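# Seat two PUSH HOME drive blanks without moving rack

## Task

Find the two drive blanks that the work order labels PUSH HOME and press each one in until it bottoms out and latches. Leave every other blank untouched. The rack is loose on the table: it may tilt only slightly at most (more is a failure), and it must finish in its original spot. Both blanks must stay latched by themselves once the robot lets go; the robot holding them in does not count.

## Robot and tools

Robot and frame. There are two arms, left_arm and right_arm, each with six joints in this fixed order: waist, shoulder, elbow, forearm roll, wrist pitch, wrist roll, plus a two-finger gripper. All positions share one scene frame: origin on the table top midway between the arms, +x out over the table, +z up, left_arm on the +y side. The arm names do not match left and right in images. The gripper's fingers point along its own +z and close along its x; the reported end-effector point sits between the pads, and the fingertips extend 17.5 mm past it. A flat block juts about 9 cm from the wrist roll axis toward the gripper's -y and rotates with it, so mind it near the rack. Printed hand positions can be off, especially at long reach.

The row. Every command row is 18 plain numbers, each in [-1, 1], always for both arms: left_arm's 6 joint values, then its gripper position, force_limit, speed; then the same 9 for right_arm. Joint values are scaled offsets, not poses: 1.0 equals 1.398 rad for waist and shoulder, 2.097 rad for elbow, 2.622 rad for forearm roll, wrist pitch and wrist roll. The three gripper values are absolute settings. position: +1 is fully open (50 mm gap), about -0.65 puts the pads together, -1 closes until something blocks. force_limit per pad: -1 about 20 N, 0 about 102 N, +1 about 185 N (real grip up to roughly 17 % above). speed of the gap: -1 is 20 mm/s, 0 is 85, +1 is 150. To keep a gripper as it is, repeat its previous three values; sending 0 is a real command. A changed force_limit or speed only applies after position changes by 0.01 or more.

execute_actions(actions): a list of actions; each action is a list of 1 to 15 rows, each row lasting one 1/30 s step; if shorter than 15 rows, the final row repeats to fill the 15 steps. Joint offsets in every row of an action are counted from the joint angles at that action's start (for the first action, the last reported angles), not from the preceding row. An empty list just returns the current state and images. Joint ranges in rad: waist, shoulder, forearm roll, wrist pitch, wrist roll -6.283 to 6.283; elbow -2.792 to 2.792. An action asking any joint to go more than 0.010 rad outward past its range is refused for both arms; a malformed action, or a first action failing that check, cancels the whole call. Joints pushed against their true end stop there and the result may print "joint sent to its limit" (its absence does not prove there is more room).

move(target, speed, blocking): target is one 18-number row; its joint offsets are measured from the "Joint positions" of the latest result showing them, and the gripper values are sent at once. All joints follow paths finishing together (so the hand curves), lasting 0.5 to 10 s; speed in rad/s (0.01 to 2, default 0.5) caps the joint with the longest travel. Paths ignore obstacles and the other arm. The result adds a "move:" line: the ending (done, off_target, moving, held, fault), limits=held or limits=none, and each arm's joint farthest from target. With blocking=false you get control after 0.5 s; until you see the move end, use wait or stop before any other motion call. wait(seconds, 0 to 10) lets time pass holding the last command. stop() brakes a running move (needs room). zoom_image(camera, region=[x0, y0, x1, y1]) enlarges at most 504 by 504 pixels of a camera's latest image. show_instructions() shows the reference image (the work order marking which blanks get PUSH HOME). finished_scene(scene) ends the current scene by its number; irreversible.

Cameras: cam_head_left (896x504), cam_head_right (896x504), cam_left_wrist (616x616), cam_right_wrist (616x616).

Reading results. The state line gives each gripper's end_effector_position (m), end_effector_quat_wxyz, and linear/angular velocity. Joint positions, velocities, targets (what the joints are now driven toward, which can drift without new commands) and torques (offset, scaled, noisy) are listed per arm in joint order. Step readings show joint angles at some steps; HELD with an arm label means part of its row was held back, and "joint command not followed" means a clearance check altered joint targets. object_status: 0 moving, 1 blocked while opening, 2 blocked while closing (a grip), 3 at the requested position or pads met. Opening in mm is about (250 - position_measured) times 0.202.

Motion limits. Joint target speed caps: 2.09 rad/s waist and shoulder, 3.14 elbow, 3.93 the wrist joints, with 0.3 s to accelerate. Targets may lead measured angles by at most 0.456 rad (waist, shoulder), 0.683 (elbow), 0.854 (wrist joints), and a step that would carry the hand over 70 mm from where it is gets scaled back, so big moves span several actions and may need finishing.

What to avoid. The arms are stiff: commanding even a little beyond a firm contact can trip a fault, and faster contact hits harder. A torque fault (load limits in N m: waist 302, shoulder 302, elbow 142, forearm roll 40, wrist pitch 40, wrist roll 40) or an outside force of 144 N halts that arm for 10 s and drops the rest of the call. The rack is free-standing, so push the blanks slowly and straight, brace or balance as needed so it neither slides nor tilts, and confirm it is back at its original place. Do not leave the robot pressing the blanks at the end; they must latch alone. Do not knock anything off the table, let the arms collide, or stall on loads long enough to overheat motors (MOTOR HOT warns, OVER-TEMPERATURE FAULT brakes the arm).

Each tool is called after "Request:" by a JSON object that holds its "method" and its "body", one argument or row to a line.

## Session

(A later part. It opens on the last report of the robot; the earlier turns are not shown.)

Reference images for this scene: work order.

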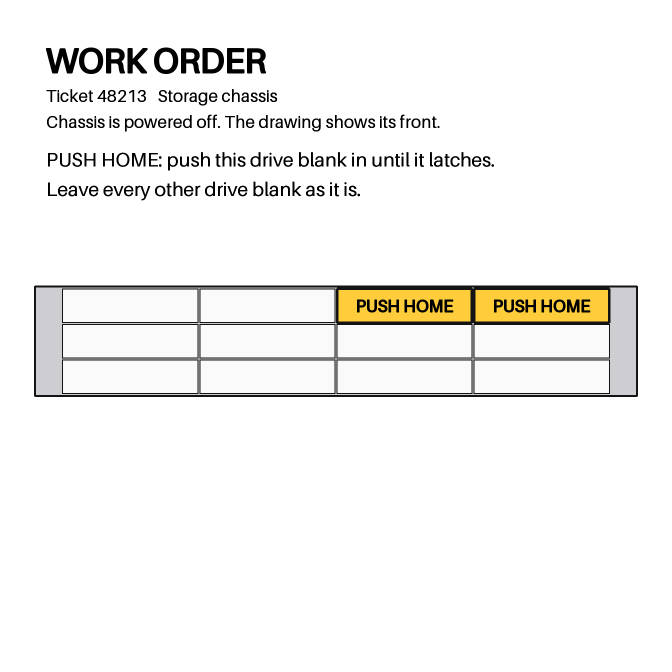

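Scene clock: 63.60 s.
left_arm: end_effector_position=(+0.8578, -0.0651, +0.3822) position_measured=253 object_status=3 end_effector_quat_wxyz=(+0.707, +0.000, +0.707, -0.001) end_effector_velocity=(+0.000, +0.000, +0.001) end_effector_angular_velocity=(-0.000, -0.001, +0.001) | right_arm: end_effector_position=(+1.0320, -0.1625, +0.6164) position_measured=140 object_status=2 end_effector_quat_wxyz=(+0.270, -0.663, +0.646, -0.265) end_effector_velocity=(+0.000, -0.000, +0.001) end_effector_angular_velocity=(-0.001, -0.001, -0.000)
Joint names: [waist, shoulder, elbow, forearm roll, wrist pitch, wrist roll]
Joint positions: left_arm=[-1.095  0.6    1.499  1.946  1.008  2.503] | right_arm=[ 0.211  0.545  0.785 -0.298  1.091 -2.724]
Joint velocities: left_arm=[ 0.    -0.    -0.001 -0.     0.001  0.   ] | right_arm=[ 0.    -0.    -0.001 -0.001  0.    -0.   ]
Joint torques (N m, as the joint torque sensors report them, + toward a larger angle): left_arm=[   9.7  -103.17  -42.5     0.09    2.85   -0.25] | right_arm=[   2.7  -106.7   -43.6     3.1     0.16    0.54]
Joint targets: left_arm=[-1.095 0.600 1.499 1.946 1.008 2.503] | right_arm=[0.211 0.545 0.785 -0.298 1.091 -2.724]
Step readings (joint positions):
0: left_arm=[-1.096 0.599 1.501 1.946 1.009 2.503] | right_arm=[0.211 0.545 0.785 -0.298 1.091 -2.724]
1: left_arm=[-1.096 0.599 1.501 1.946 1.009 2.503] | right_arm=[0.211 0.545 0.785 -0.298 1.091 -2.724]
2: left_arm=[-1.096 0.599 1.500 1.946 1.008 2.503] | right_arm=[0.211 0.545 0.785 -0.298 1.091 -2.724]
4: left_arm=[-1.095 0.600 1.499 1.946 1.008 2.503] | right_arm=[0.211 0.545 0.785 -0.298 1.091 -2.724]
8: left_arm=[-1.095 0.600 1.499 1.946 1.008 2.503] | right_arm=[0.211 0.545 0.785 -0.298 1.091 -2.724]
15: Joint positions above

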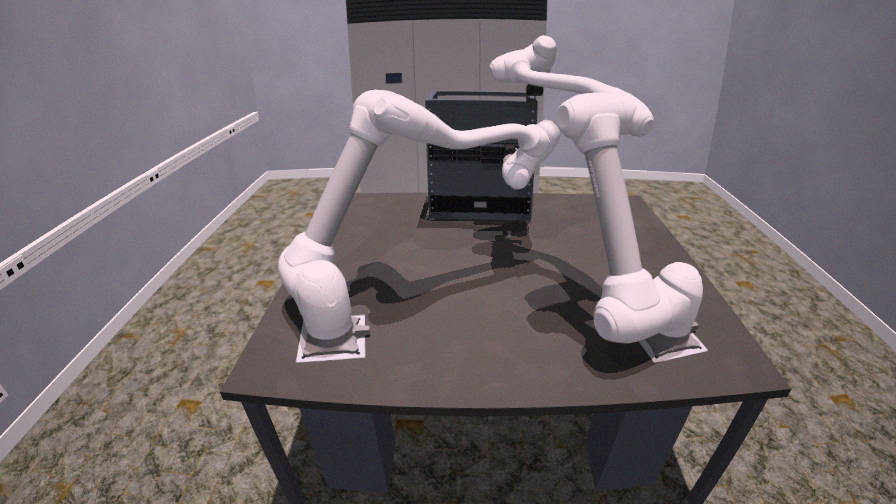

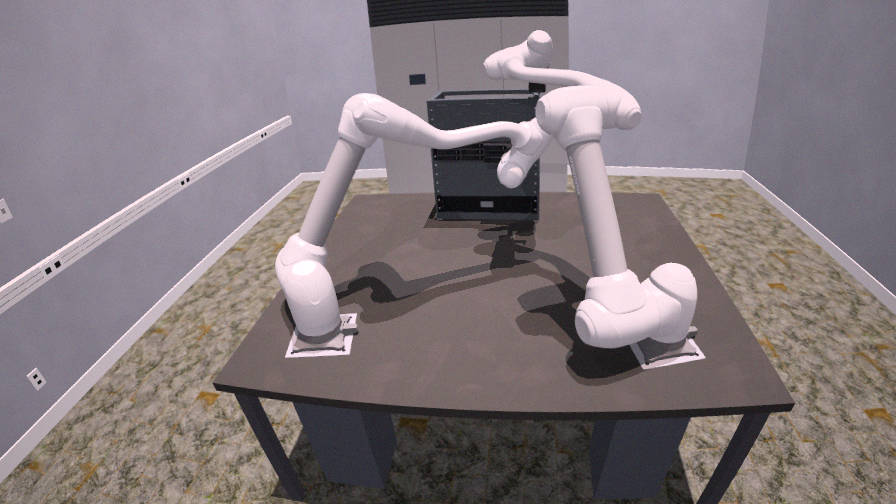

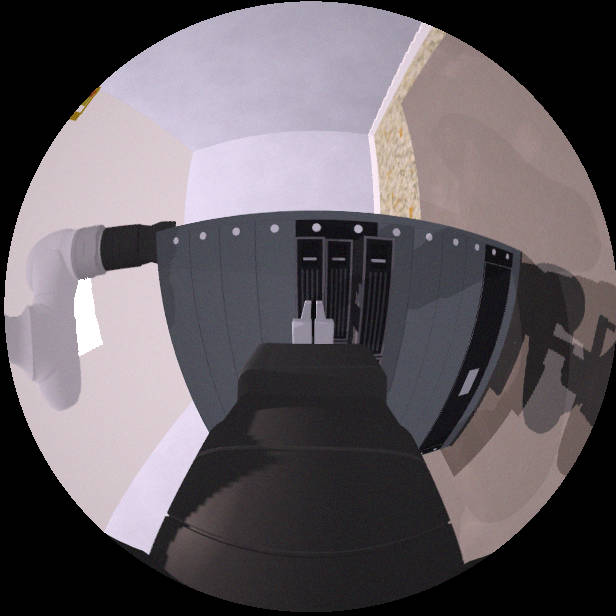

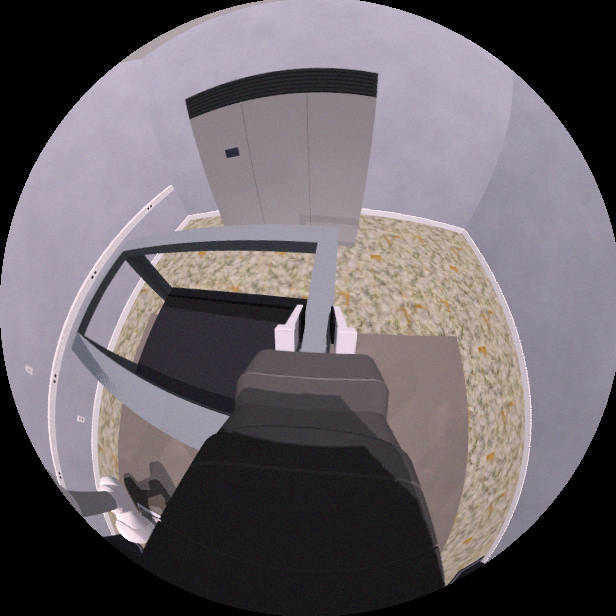

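Request:
{"method": "execute_actions", "body": {
  "actions": [
    [[0.00074,0.00056,-0.00063,0.00016,-0.00039,0.0001,-1,0,1, 0,0,0,0,0,0,-1,0.3,-0.8]]
  ]
}}

Scene clock: 65.10 s.
left_arm: end_effector_position=(+0.8587, -0.0650, +0.3822) position_measured=253 object_status=3 end_effector_quat_wxyz=(+0.707, +0.000, +0.707, -0.001) end_effector_velocity=(+0.000, +0.000, -0.000) end_effector_angular_velocity=(-0.001, -0.000, +0.001) | right_arm: end_effector_position=(+1.0320, -0.1625, +0.6164) position_measured=140 object_status=2 end_effector_quat_wxyz=(+0.270, -0.663, +0.646, -0.265) end_effector_velocity=(+0.000, +0.000, +0.000) end_effector_angular_velocity=(+0.000, -0.001, -0.000)
Joint names: [waist, shoulder, elbow, forearm roll, wrist pitch, wrist roll]
Joint positions: left_arm=[-1.094  0.601  1.498  1.947  1.007  2.503] | right_arm=[ 0.211  0.545  0.785 -0.298  1.091 -2.724]
Joint velocities: left_arm=[ 0.     0.     0.     0.     0.001 -0.002] | right_arm=[ 0.     0.     0.    -0.    -0.001  0.001]
Joint torques (N m, as the joint torque sensors report them, + toward a larger angle): left_arm=[  10.52 -104.22  -42.71   -0.04    3.26   -0.12] | right_arm=[   3.06 -107.26  -43.29    3.09    0.08    0.65]
Joint targets: left_arm=[-1.094 0.601 1.498 1.947 1.007 2.503] | right_arm=[0.211 0.545 0.785 -0.298 1.091 -2.724]
Step readings (joint positions):
0: left_arm=[-1.095 0.600 1.499 1.946 1.008 2.503] | right_arm=[0.211 0.545 0.785 -0.298 1.091 -2.724]
1: left_arm=[-1.095 0.600 1.499 1.946 1.008 2.503] | right_arm=[0.211 0.545 0.785 -0.298 1.091 -2.724]
2: left_arm=[-1.095 0.600 1.498 1.946 1.007 2.503] | right_arm=[0.211 0.545 0.785 -0.298 1.091 -2.724]
4: left_arm=[-1.094 0.600 1.498 1.947 1.007 2.503] | right_arm=[0.211 0.545 0.785 -0.298 1.091 -2.724]
8: left_arm=[-1.094 0.601 1.498 1.947 1.007 2.503] | right_arm=[0.211 0.545 0.785 -0.298 1.091 -2.724]
15: Joint positions above

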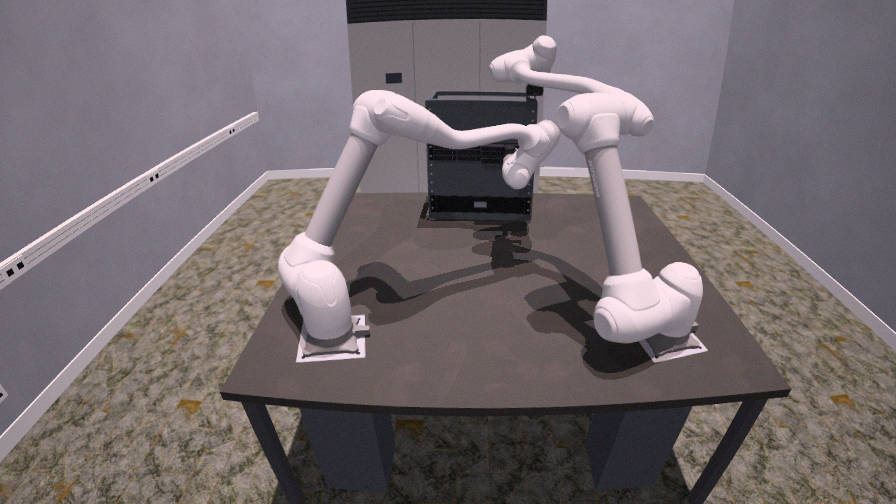

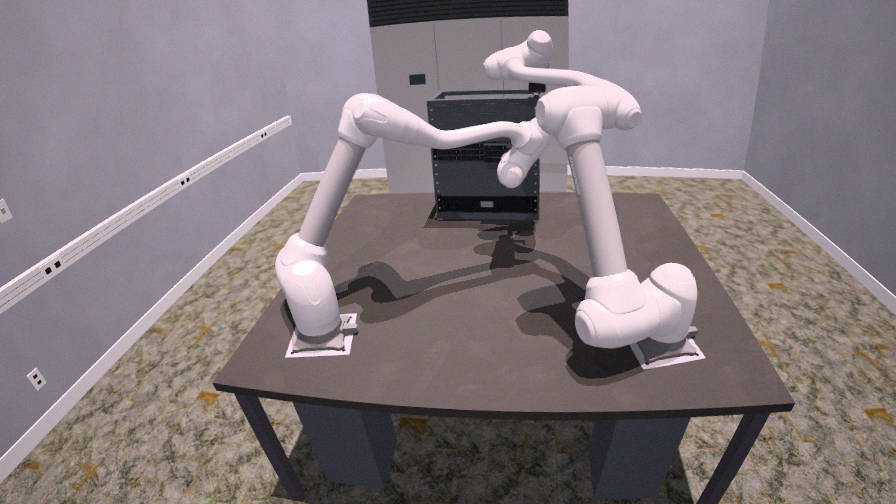

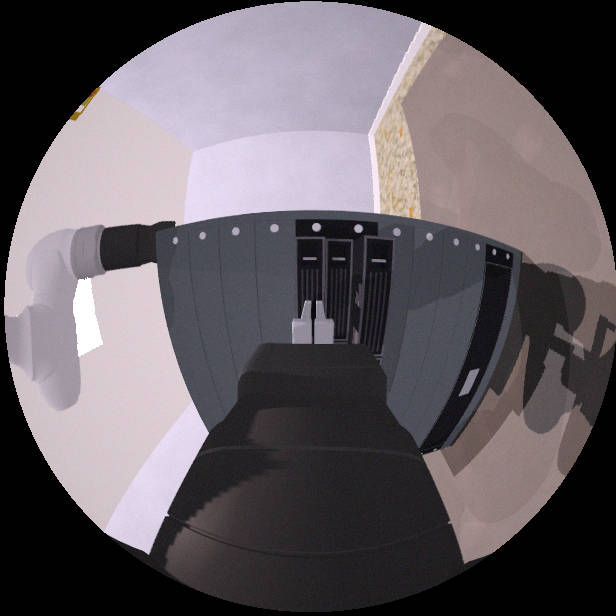

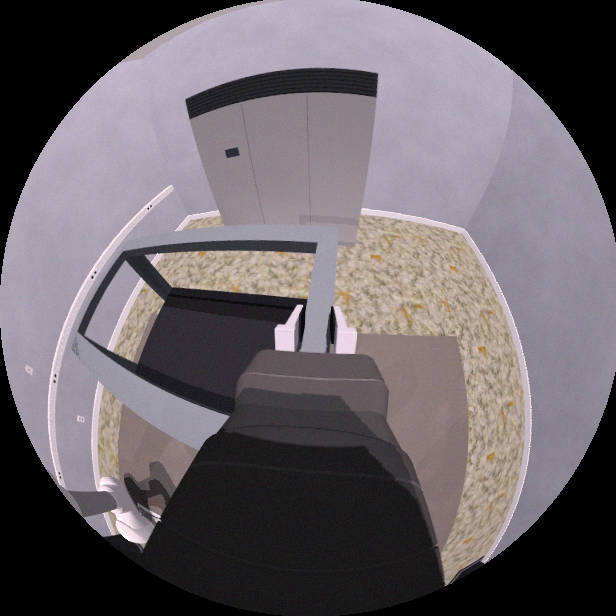

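Request:
{"method": "execute_actions", "body": {
  "actions": [
    [[0.00074,0.00056,-0.00063,0.00016,-0.00039,0.0001,-1,0,1, 0,0,0,0,0,0,-1,0.3,-0.8]]
  ]
}}

Request:
{"method": "execute_actions", "body": {
  "actions": [
    [[0.00074,0.00056,-0.00063,0.00016,-0.00039,0.0001,-1,0,1, 0,0,0,0,0,0,-1,0.3,-0.8]]
  ]
}}

Scene clock: 66.93 s.
left_arm: end_effector_position=(+0.8598, -0.0649, +0.3822) position_measured=253 object_status=3 end_effector_quat_wxyz=(+0.707, +0.000, +0.707, -0.001) end_effector_velocity=(+0.000, +0.000, +0.000) end_effector_angular_velocity=(+0.000, +0.000, +0.000) | right_arm: end_effector_position=(+1.0320, -0.1625, +0.6164) position_measured=140 object_status=2 end_effector_quat_wxyz=(+0.270, -0.663, +0.646, -0.265) end_effector_velocity=(-0.000, -0.001, -0.000) end_effector_angular_velocity=(-0.002, +0.000, -0.001)
Joint names: [waist, shoulder, elbow, forearm roll, wrist pitch, wrist roll]
Joint positions: left_arm=[-1.093  0.601  1.497  1.947  1.006  2.504] | right_arm=[ 0.211  0.545  0.785 -0.298  1.091 -2.724]
Joint velocities: left_arm=[ 0.    -0.    -0.    -0.    -0.     0.001] | right_arm=[-0.    -0.     0.    -0.002  0.001  0.   ]
Joint torques (N m, as the joint torque sensors report them, + toward a larger angle): left_arm=[   6.97 -105.31  -42.7    -0.04    2.98   -0.22] | right_arm=[   5.11 -104.68  -44.24    3.2    -0.1     0.35]
Joint targets: left_arm=[-1.093 0.601 1.497 1.947 1.006 2.504] | right_arm=[0.211 0.545 0.785 -0.298 1.091 -2.724]
Step readings (joint positions):
0: left_arm=[-1.094 0.601 1.498 1.947 1.007 2.503] | right_arm=[0.211 0.545 0.785 -0.298 1.091 -2.724]
1: left_arm=[-1.094 0.601 1.498 1.947 1.007 2.504] | right_arm=[0.211 0.545 0.785 -0.298 1.091 -2.724]
2: left_arm=[-1.094 0.601 1.497 1.947 1.006 2.504] | right_arm=[0.211 0.545 0.785 -0.298 1.091 -2.724]
4: left_arm=[-1.093 0.601 1.497 1.947 1.006 2.504] | right_arm=[0.211 0.545 0.785 -0.298 1.091 -2.724]
8: left_arm=[-1.093 0.601 1.497 1.947 1.006 2.504] | right_arm=[0.211 0.545 0.785 -0.298 1.091 -2.724]
15: Joint positions above

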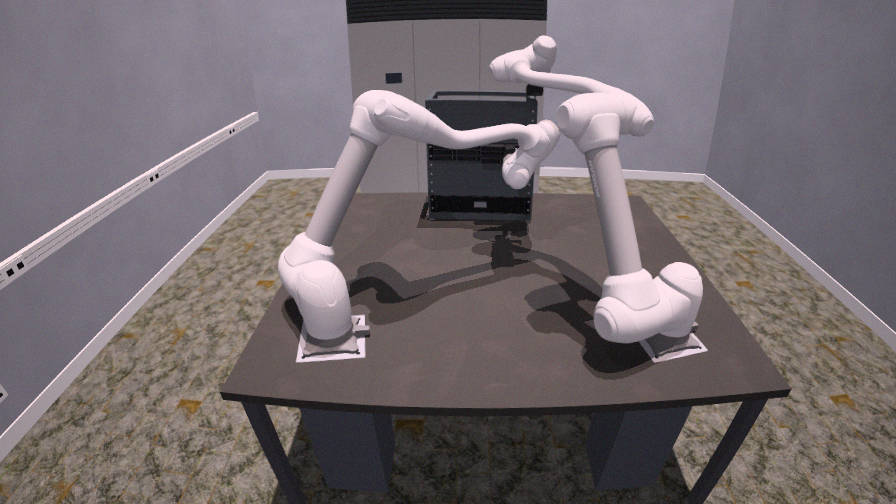

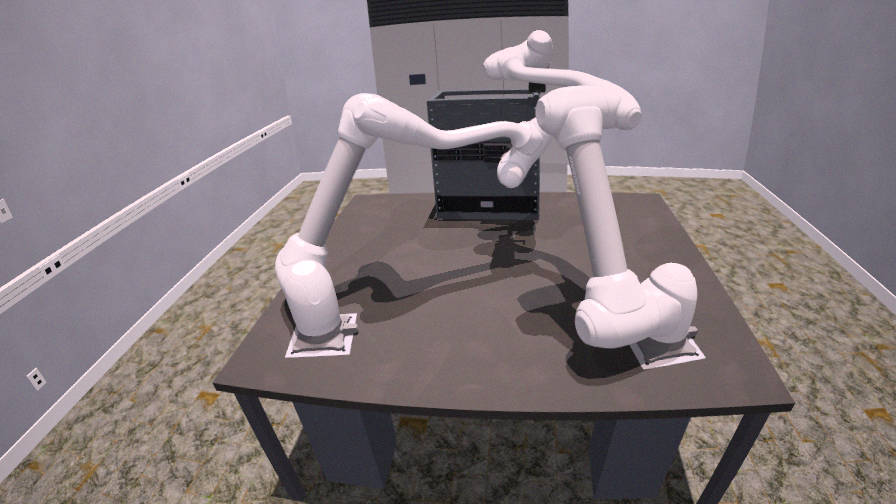

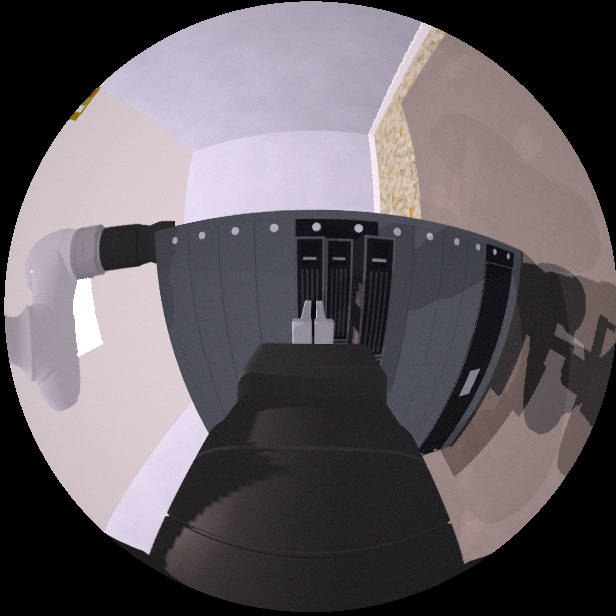

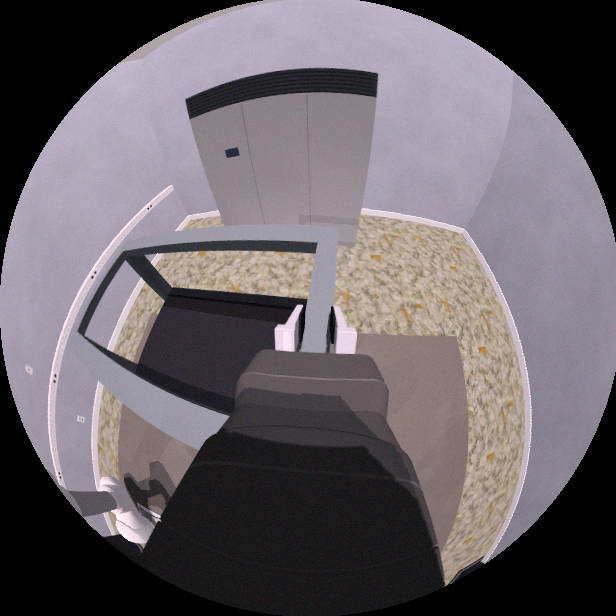

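Scene clock: 67.43 s.
left_arm: end_effector_position=(+0.8607, -0.0647, +0.3822) position_measured=253 object_status=3 end_effector_quat_wxyz=(+0.707, +0.000, +0.707, -0.001) end_effector_velocity=(-0.000, -0.000, +0.000) end_effector_angular_velocity=(-0.001, -0.000, -0.000) | right_arm: end_effector_position=(+1.0320, -0.1625, +0.6164) position_measured=140 object_status=2 end_effector_quat_wxyz=(+0.270, -0.663, +0.646, -0.265) end_effector_velocity=(-0.000, +0.000, -0.001) end_effector_angular_velocity=(+0.000, +0.002, +0.000)
Joint names: [waist, shoulder, elbow, forearm roll, wrist pitch, wrist roll]
Joint positions: left_arm=[-1.092  0.602  1.495  1.947  1.005  2.504] | right_arm=[ 0.211  0.545  0.785 -0.298  1.091 -2.724]
Joint velocities: left_arm=[-0.001 -0.     0.     0.     0.    -0.001] | right_arm=[-0.     0.     0.001  0.001  0.001 -0.   ]
Joint torques (N m, as the joint torque sensors report them, + toward a larger angle): left_arm=[   8.37 -105.62  -43.1    -0.13    3.18   -0.15] | right_arm=[   4.62 -105.9   -43.53    2.87    0.3     0.48]
Joint targets: left_arm=[-1.092 0.602 1.495 1.947 1.005 2.504] | right_arm=[0.211 0.545 0.785 -0.298 1.091 -2.724]
Step readings (joint positions):
0: left_arm=[-1.093 0.601 1.497 1.947 1.006 2.504] | right_arm=[0.211 0.545 0.785 -0.298 1.091 -2.724]
1: left_arm=[-1.093 0.601 1.497 1.947 1.006 2.504] | right_arm=[0.211 0.545 0.785 -0.298 1.091 -2.724]
2: left_arm=[-1.093 0.602 1.496 1.947 1.005 2.504] | right_arm=[0.211 0.545 0.785 -0.298 1.091 -2.724]
4: left_arm=[-1.092 0.602 1.495 1.947 1.005 2.504] | right_arm=[0.211 0.545 0.785 -0.298 1.091 -2.724]
8: left_arm=[-1.092 0.602 1.495 1.947 1.005 2.504] | right_arm=[0.211 0.545 0.785 -0.298 1.091 -2.724]
15: Joint positions above

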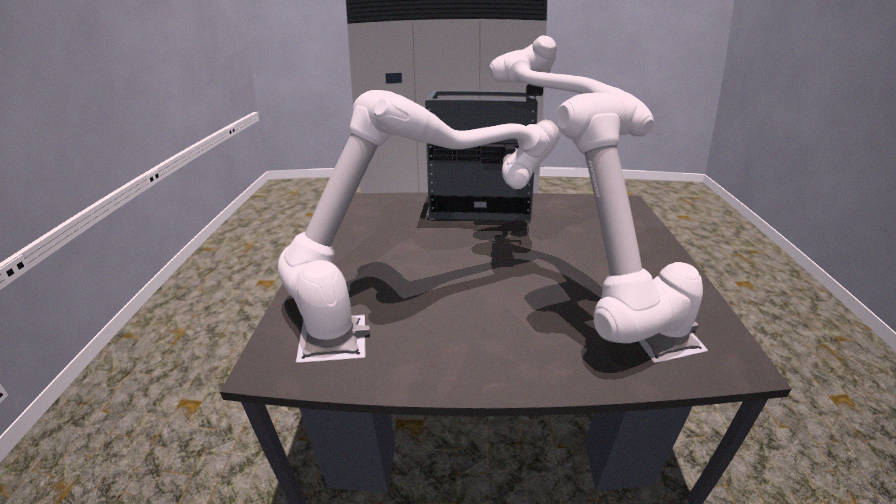

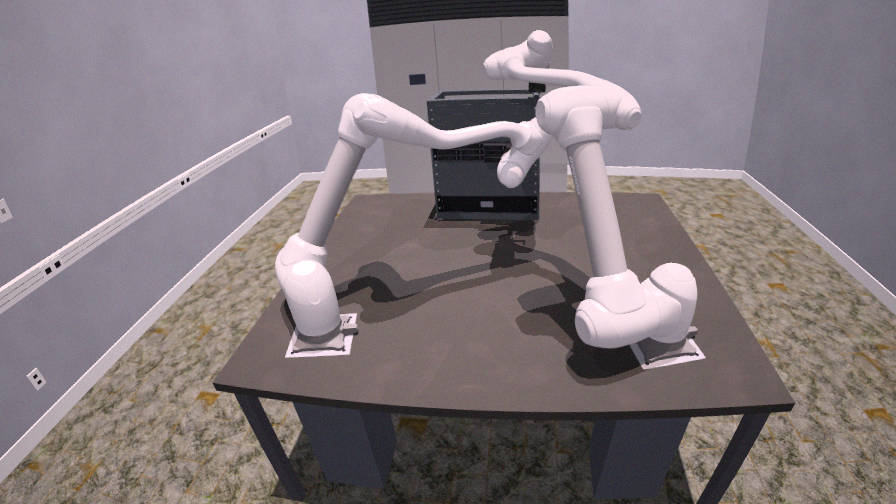

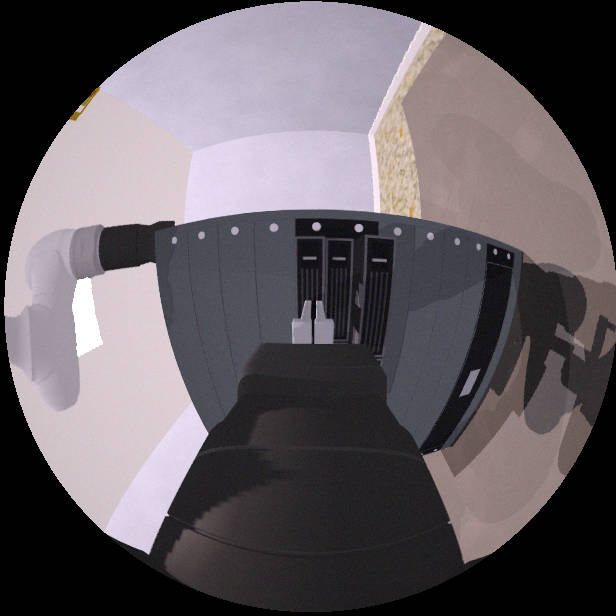

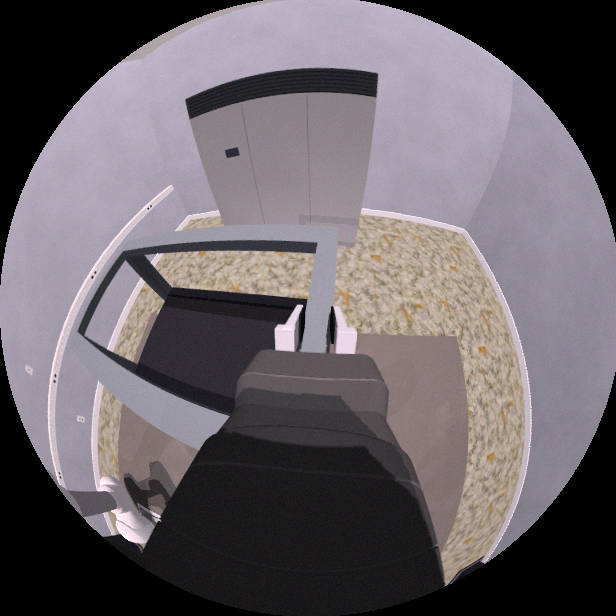

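Request:
{"method": "zoom_image", "body": {
  "camera": "cam_left_wrist",
  "region": [270,210,410,350]
}}

Request:
{"method": "execute_actions", "body": {
  "actions": [
    [[0.00074,0.00056,-0.00063,0.00016,-0.00039,0.0001,-1,0,1, 0,0,0,0,0,0,-1,0.3,-0.8]]
  ]
}}

Request:
{"method": "execute_actions", "body": {
  "actions": [
    [[0.00074,0.00056,-0.00063,0.00016,-0.00039,0.0001,-1,0,1, 0,0,0,0,0,0,-1,0.3,-0.8]]
  ]
}}

Region (270, 210, 410, 350) of cam_left_wrist's 616x616 image, scaled by 3.600, with more detail than that image has.

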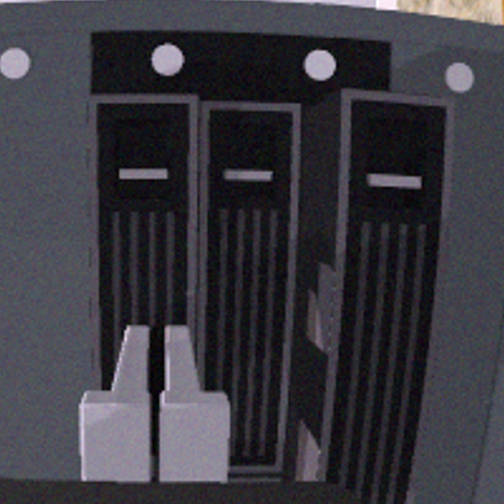

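Scene clock: 70.90 s.
left_arm: end_effector_position=(+0.8618, -0.0646, +0.3822) position_measured=253 object_status=3 end_effector_quat_wxyz=(+0.707, +0.000, +0.707, -0.000) end_effector_velocity=(-0.000, -0.001, +0.000) end_effector_angular_velocity=(+0.001, +0.000, -0.001) | right_arm: end_effector_position=(+1.0320, -0.1625, +0.6164) position_measured=140 object_status=2 end_effector_quat_wxyz=(+0.270, -0.663, +0.646, -0.265) end_effector_velocity=(-0.000, -0.000, -0.000) end_effector_angular_velocity=(-0.000, -0.000, +0.000)
Joint names: [waist, shoulder, elbow, forearm roll, wrist pitch, wrist roll]
Joint positions: left_arm=[-1.091  0.603  1.494  1.948  1.004  2.504] | right_arm=[ 0.211  0.545  0.785 -0.298  1.091 -2.724]
Joint velocities: left_arm=[-0.     0.    -0.001  0.    -0.001  0.002] | right_arm=[-0.    -0.     0.001 -0.    -0.    -0.   ]
Joint torques (N m, as the joint torque sensors report them, + toward a larger angle): left_arm=[   7.5  -105.82  -43.05   -0.04    2.83   -0.2 ] | right_arm=[   3.62 -105.88  -42.99    3.18   -0.01    0.31]
Joint targets: left_arm=[-1.091 0.603 1.494 1.948 1.004 2.504] | right_arm=[0.211 0.545 0.785 -0.298 1.091 -2.724]
Step readings (joint positions):
0: left_arm=[-1.092 0.602 1.495 1.947 1.005 2.504] | right_arm=[0.211 0.545 0.785 -0.298 1.091 -2.724]
1: left_arm=[-1.092 0.602 1.495 1.947 1.005 2.504] | right_arm=[0.211 0.545 0.785 -0.298 1.091 -2.724]
2: left_arm=[-1.091 0.603 1.495 1.948 1.004 2.504] | right_arm=[0.211 0.545 0.785 -0.298 1.091 -2.724]
4: left_arm=[-1.091 0.603 1.494 1.948 1.004 2.504] | right_arm=[0.211 0.545 0.785 -0.298 1.091 -2.724]
8: left_arm=[-1.091 0.603 1.494 1.948 1.004 2.504] | right_arm=[0.211 0.545 0.785 -0.298 1.091 -2.724]
15: Joint positions above

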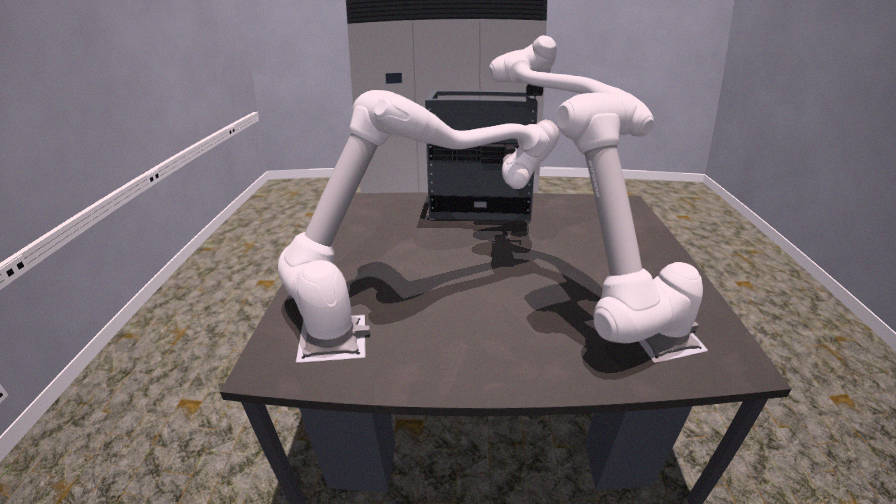

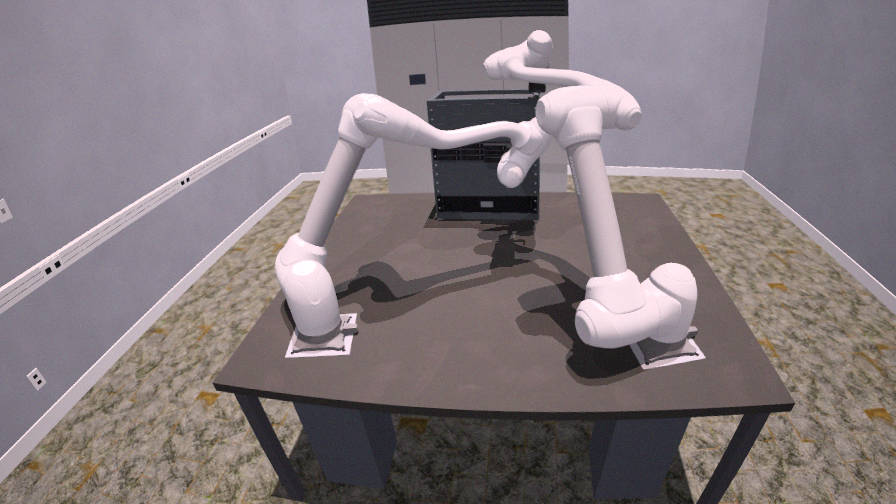

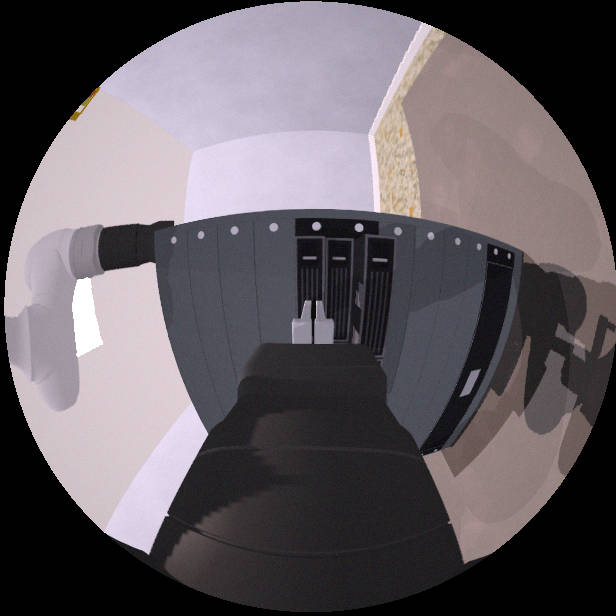

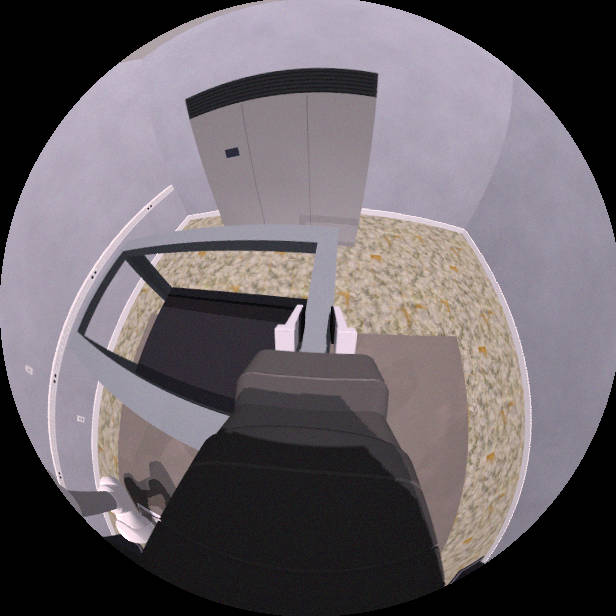

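Scene clock: 71.40 s.
left_arm: end_effector_position=(+0.8627, -0.0645, +0.3821) position_measured=253 object_status=3 end_effector_quat_wxyz=(+0.707, +0.000, +0.707, -0.000) end_effector_velocity=(+0.000, +0.001, -0.000) end_effector_angular_velocity=(+0.002, -0.001, +0.002) | right_arm: end_effector_position=(+1.0320, -0.1625, +0.6164) position_measured=140 object_status=2 end_effector_quat_wxyz=(+0.270, -0.663, +0.646, -0.265) end_effector_velocity=(-0.000, -0.000, +0.000) end_effector_angular_velocity=(+0.000, +0.001, -0.000)
Joint names: [waist, shoulder, elbow, forearm roll, wrist pitch, wrist roll]
Joint positions: left_arm=[-1.09   0.604  1.493  1.948  1.003  2.505] | right_arm=[ 0.211  0.545  0.785 -0.298  1.091 -2.724]
Joint velocities: left_arm=[ 0.     0.     0.    -0.     0.002  0.002] | right_arm=[ 0.     0.    -0.     0.     0.001  0.   ]
Joint torques (N m, as the joint torque sensors report them, + toward a larger angle): left_arm=[   8.46 -105.21  -43.41   -0.01    3.12   -0.12] | right_arm=[   5.38 -105.83  -43.48    2.98    0.04    0.38]
Joint targets: left_arm=[-1.090 0.604 1.493 1.948 1.003 2.505] | right_arm=[0.211 0.545 0.785 -0.298 1.091 -2.724]
Step readings (joint positions):
0: left_arm=[-1.091 0.603 1.494 1.948 1.004 2.504] | right_arm=[0.211 0.545 0.785 -0.298 1.091 -2.724]
1: left_arm=[-1.091 0.603 1.494 1.948 1.004 2.504] | right_arm=[0.211 0.545 0.785 -0.298 1.091 -2.724]
2: left_arm=[-1.090 0.603 1.493 1.948 1.003 2.504] | right_arm=[0.211 0.545 0.785 -0.298 1.091 -2.724]
4: left_arm=[-1.090 0.604 1.493 1.948 1.003 2.505] | right_arm=[0.211 0.545 0.785 -0.298 1.091 -2.724]
8: left_arm=[-1.090 0.604 1.493 1.948 1.003 2.505] | right_arm=[0.211 0.545 0.785 -0.298 1.091 -2.724]
15: Joint positions above

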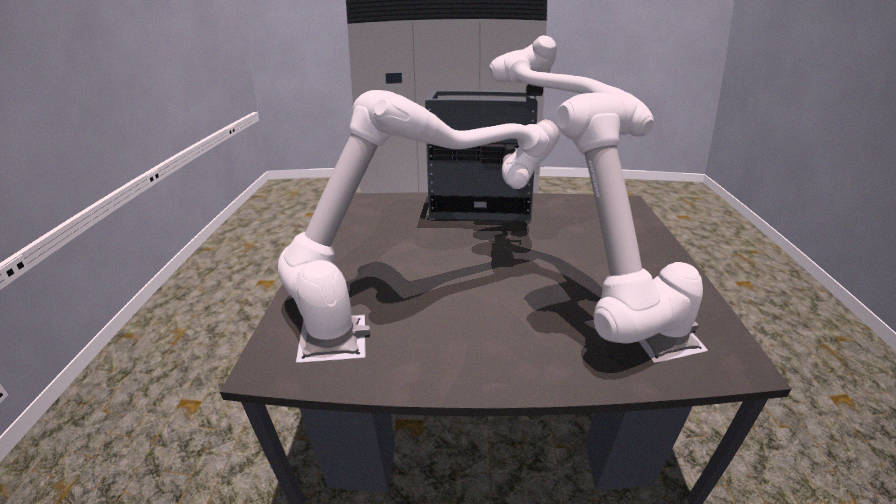

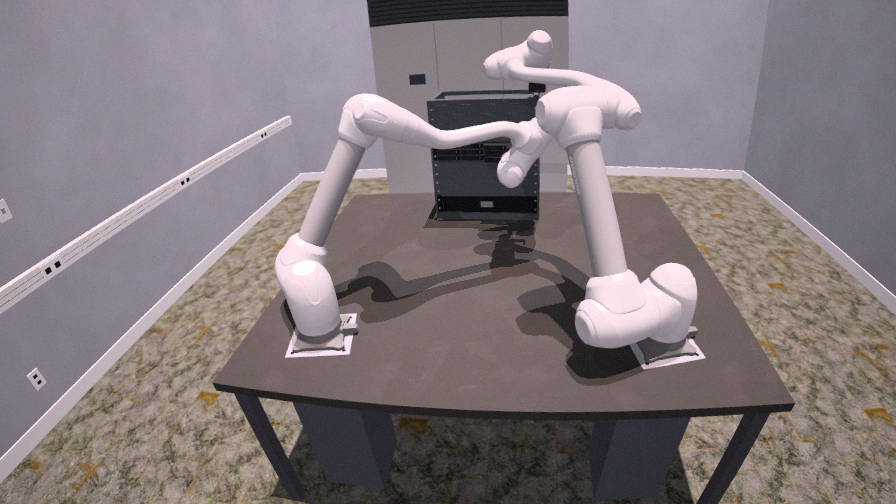

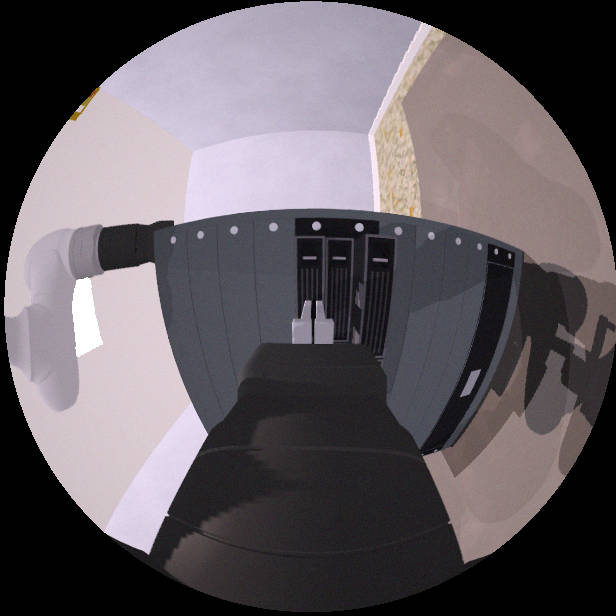

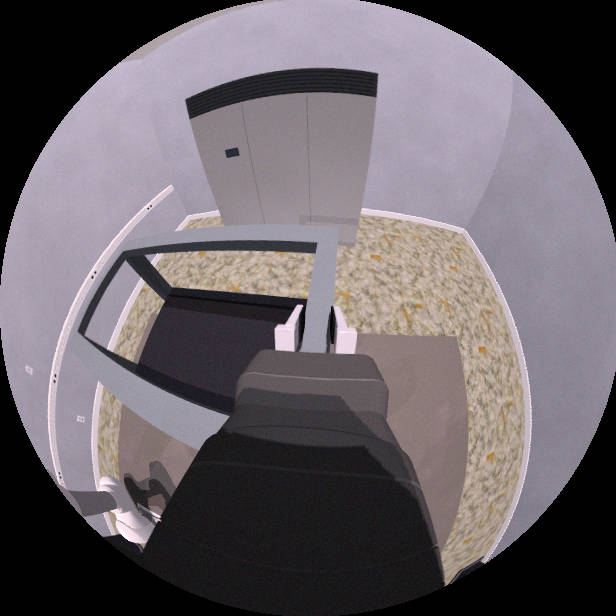

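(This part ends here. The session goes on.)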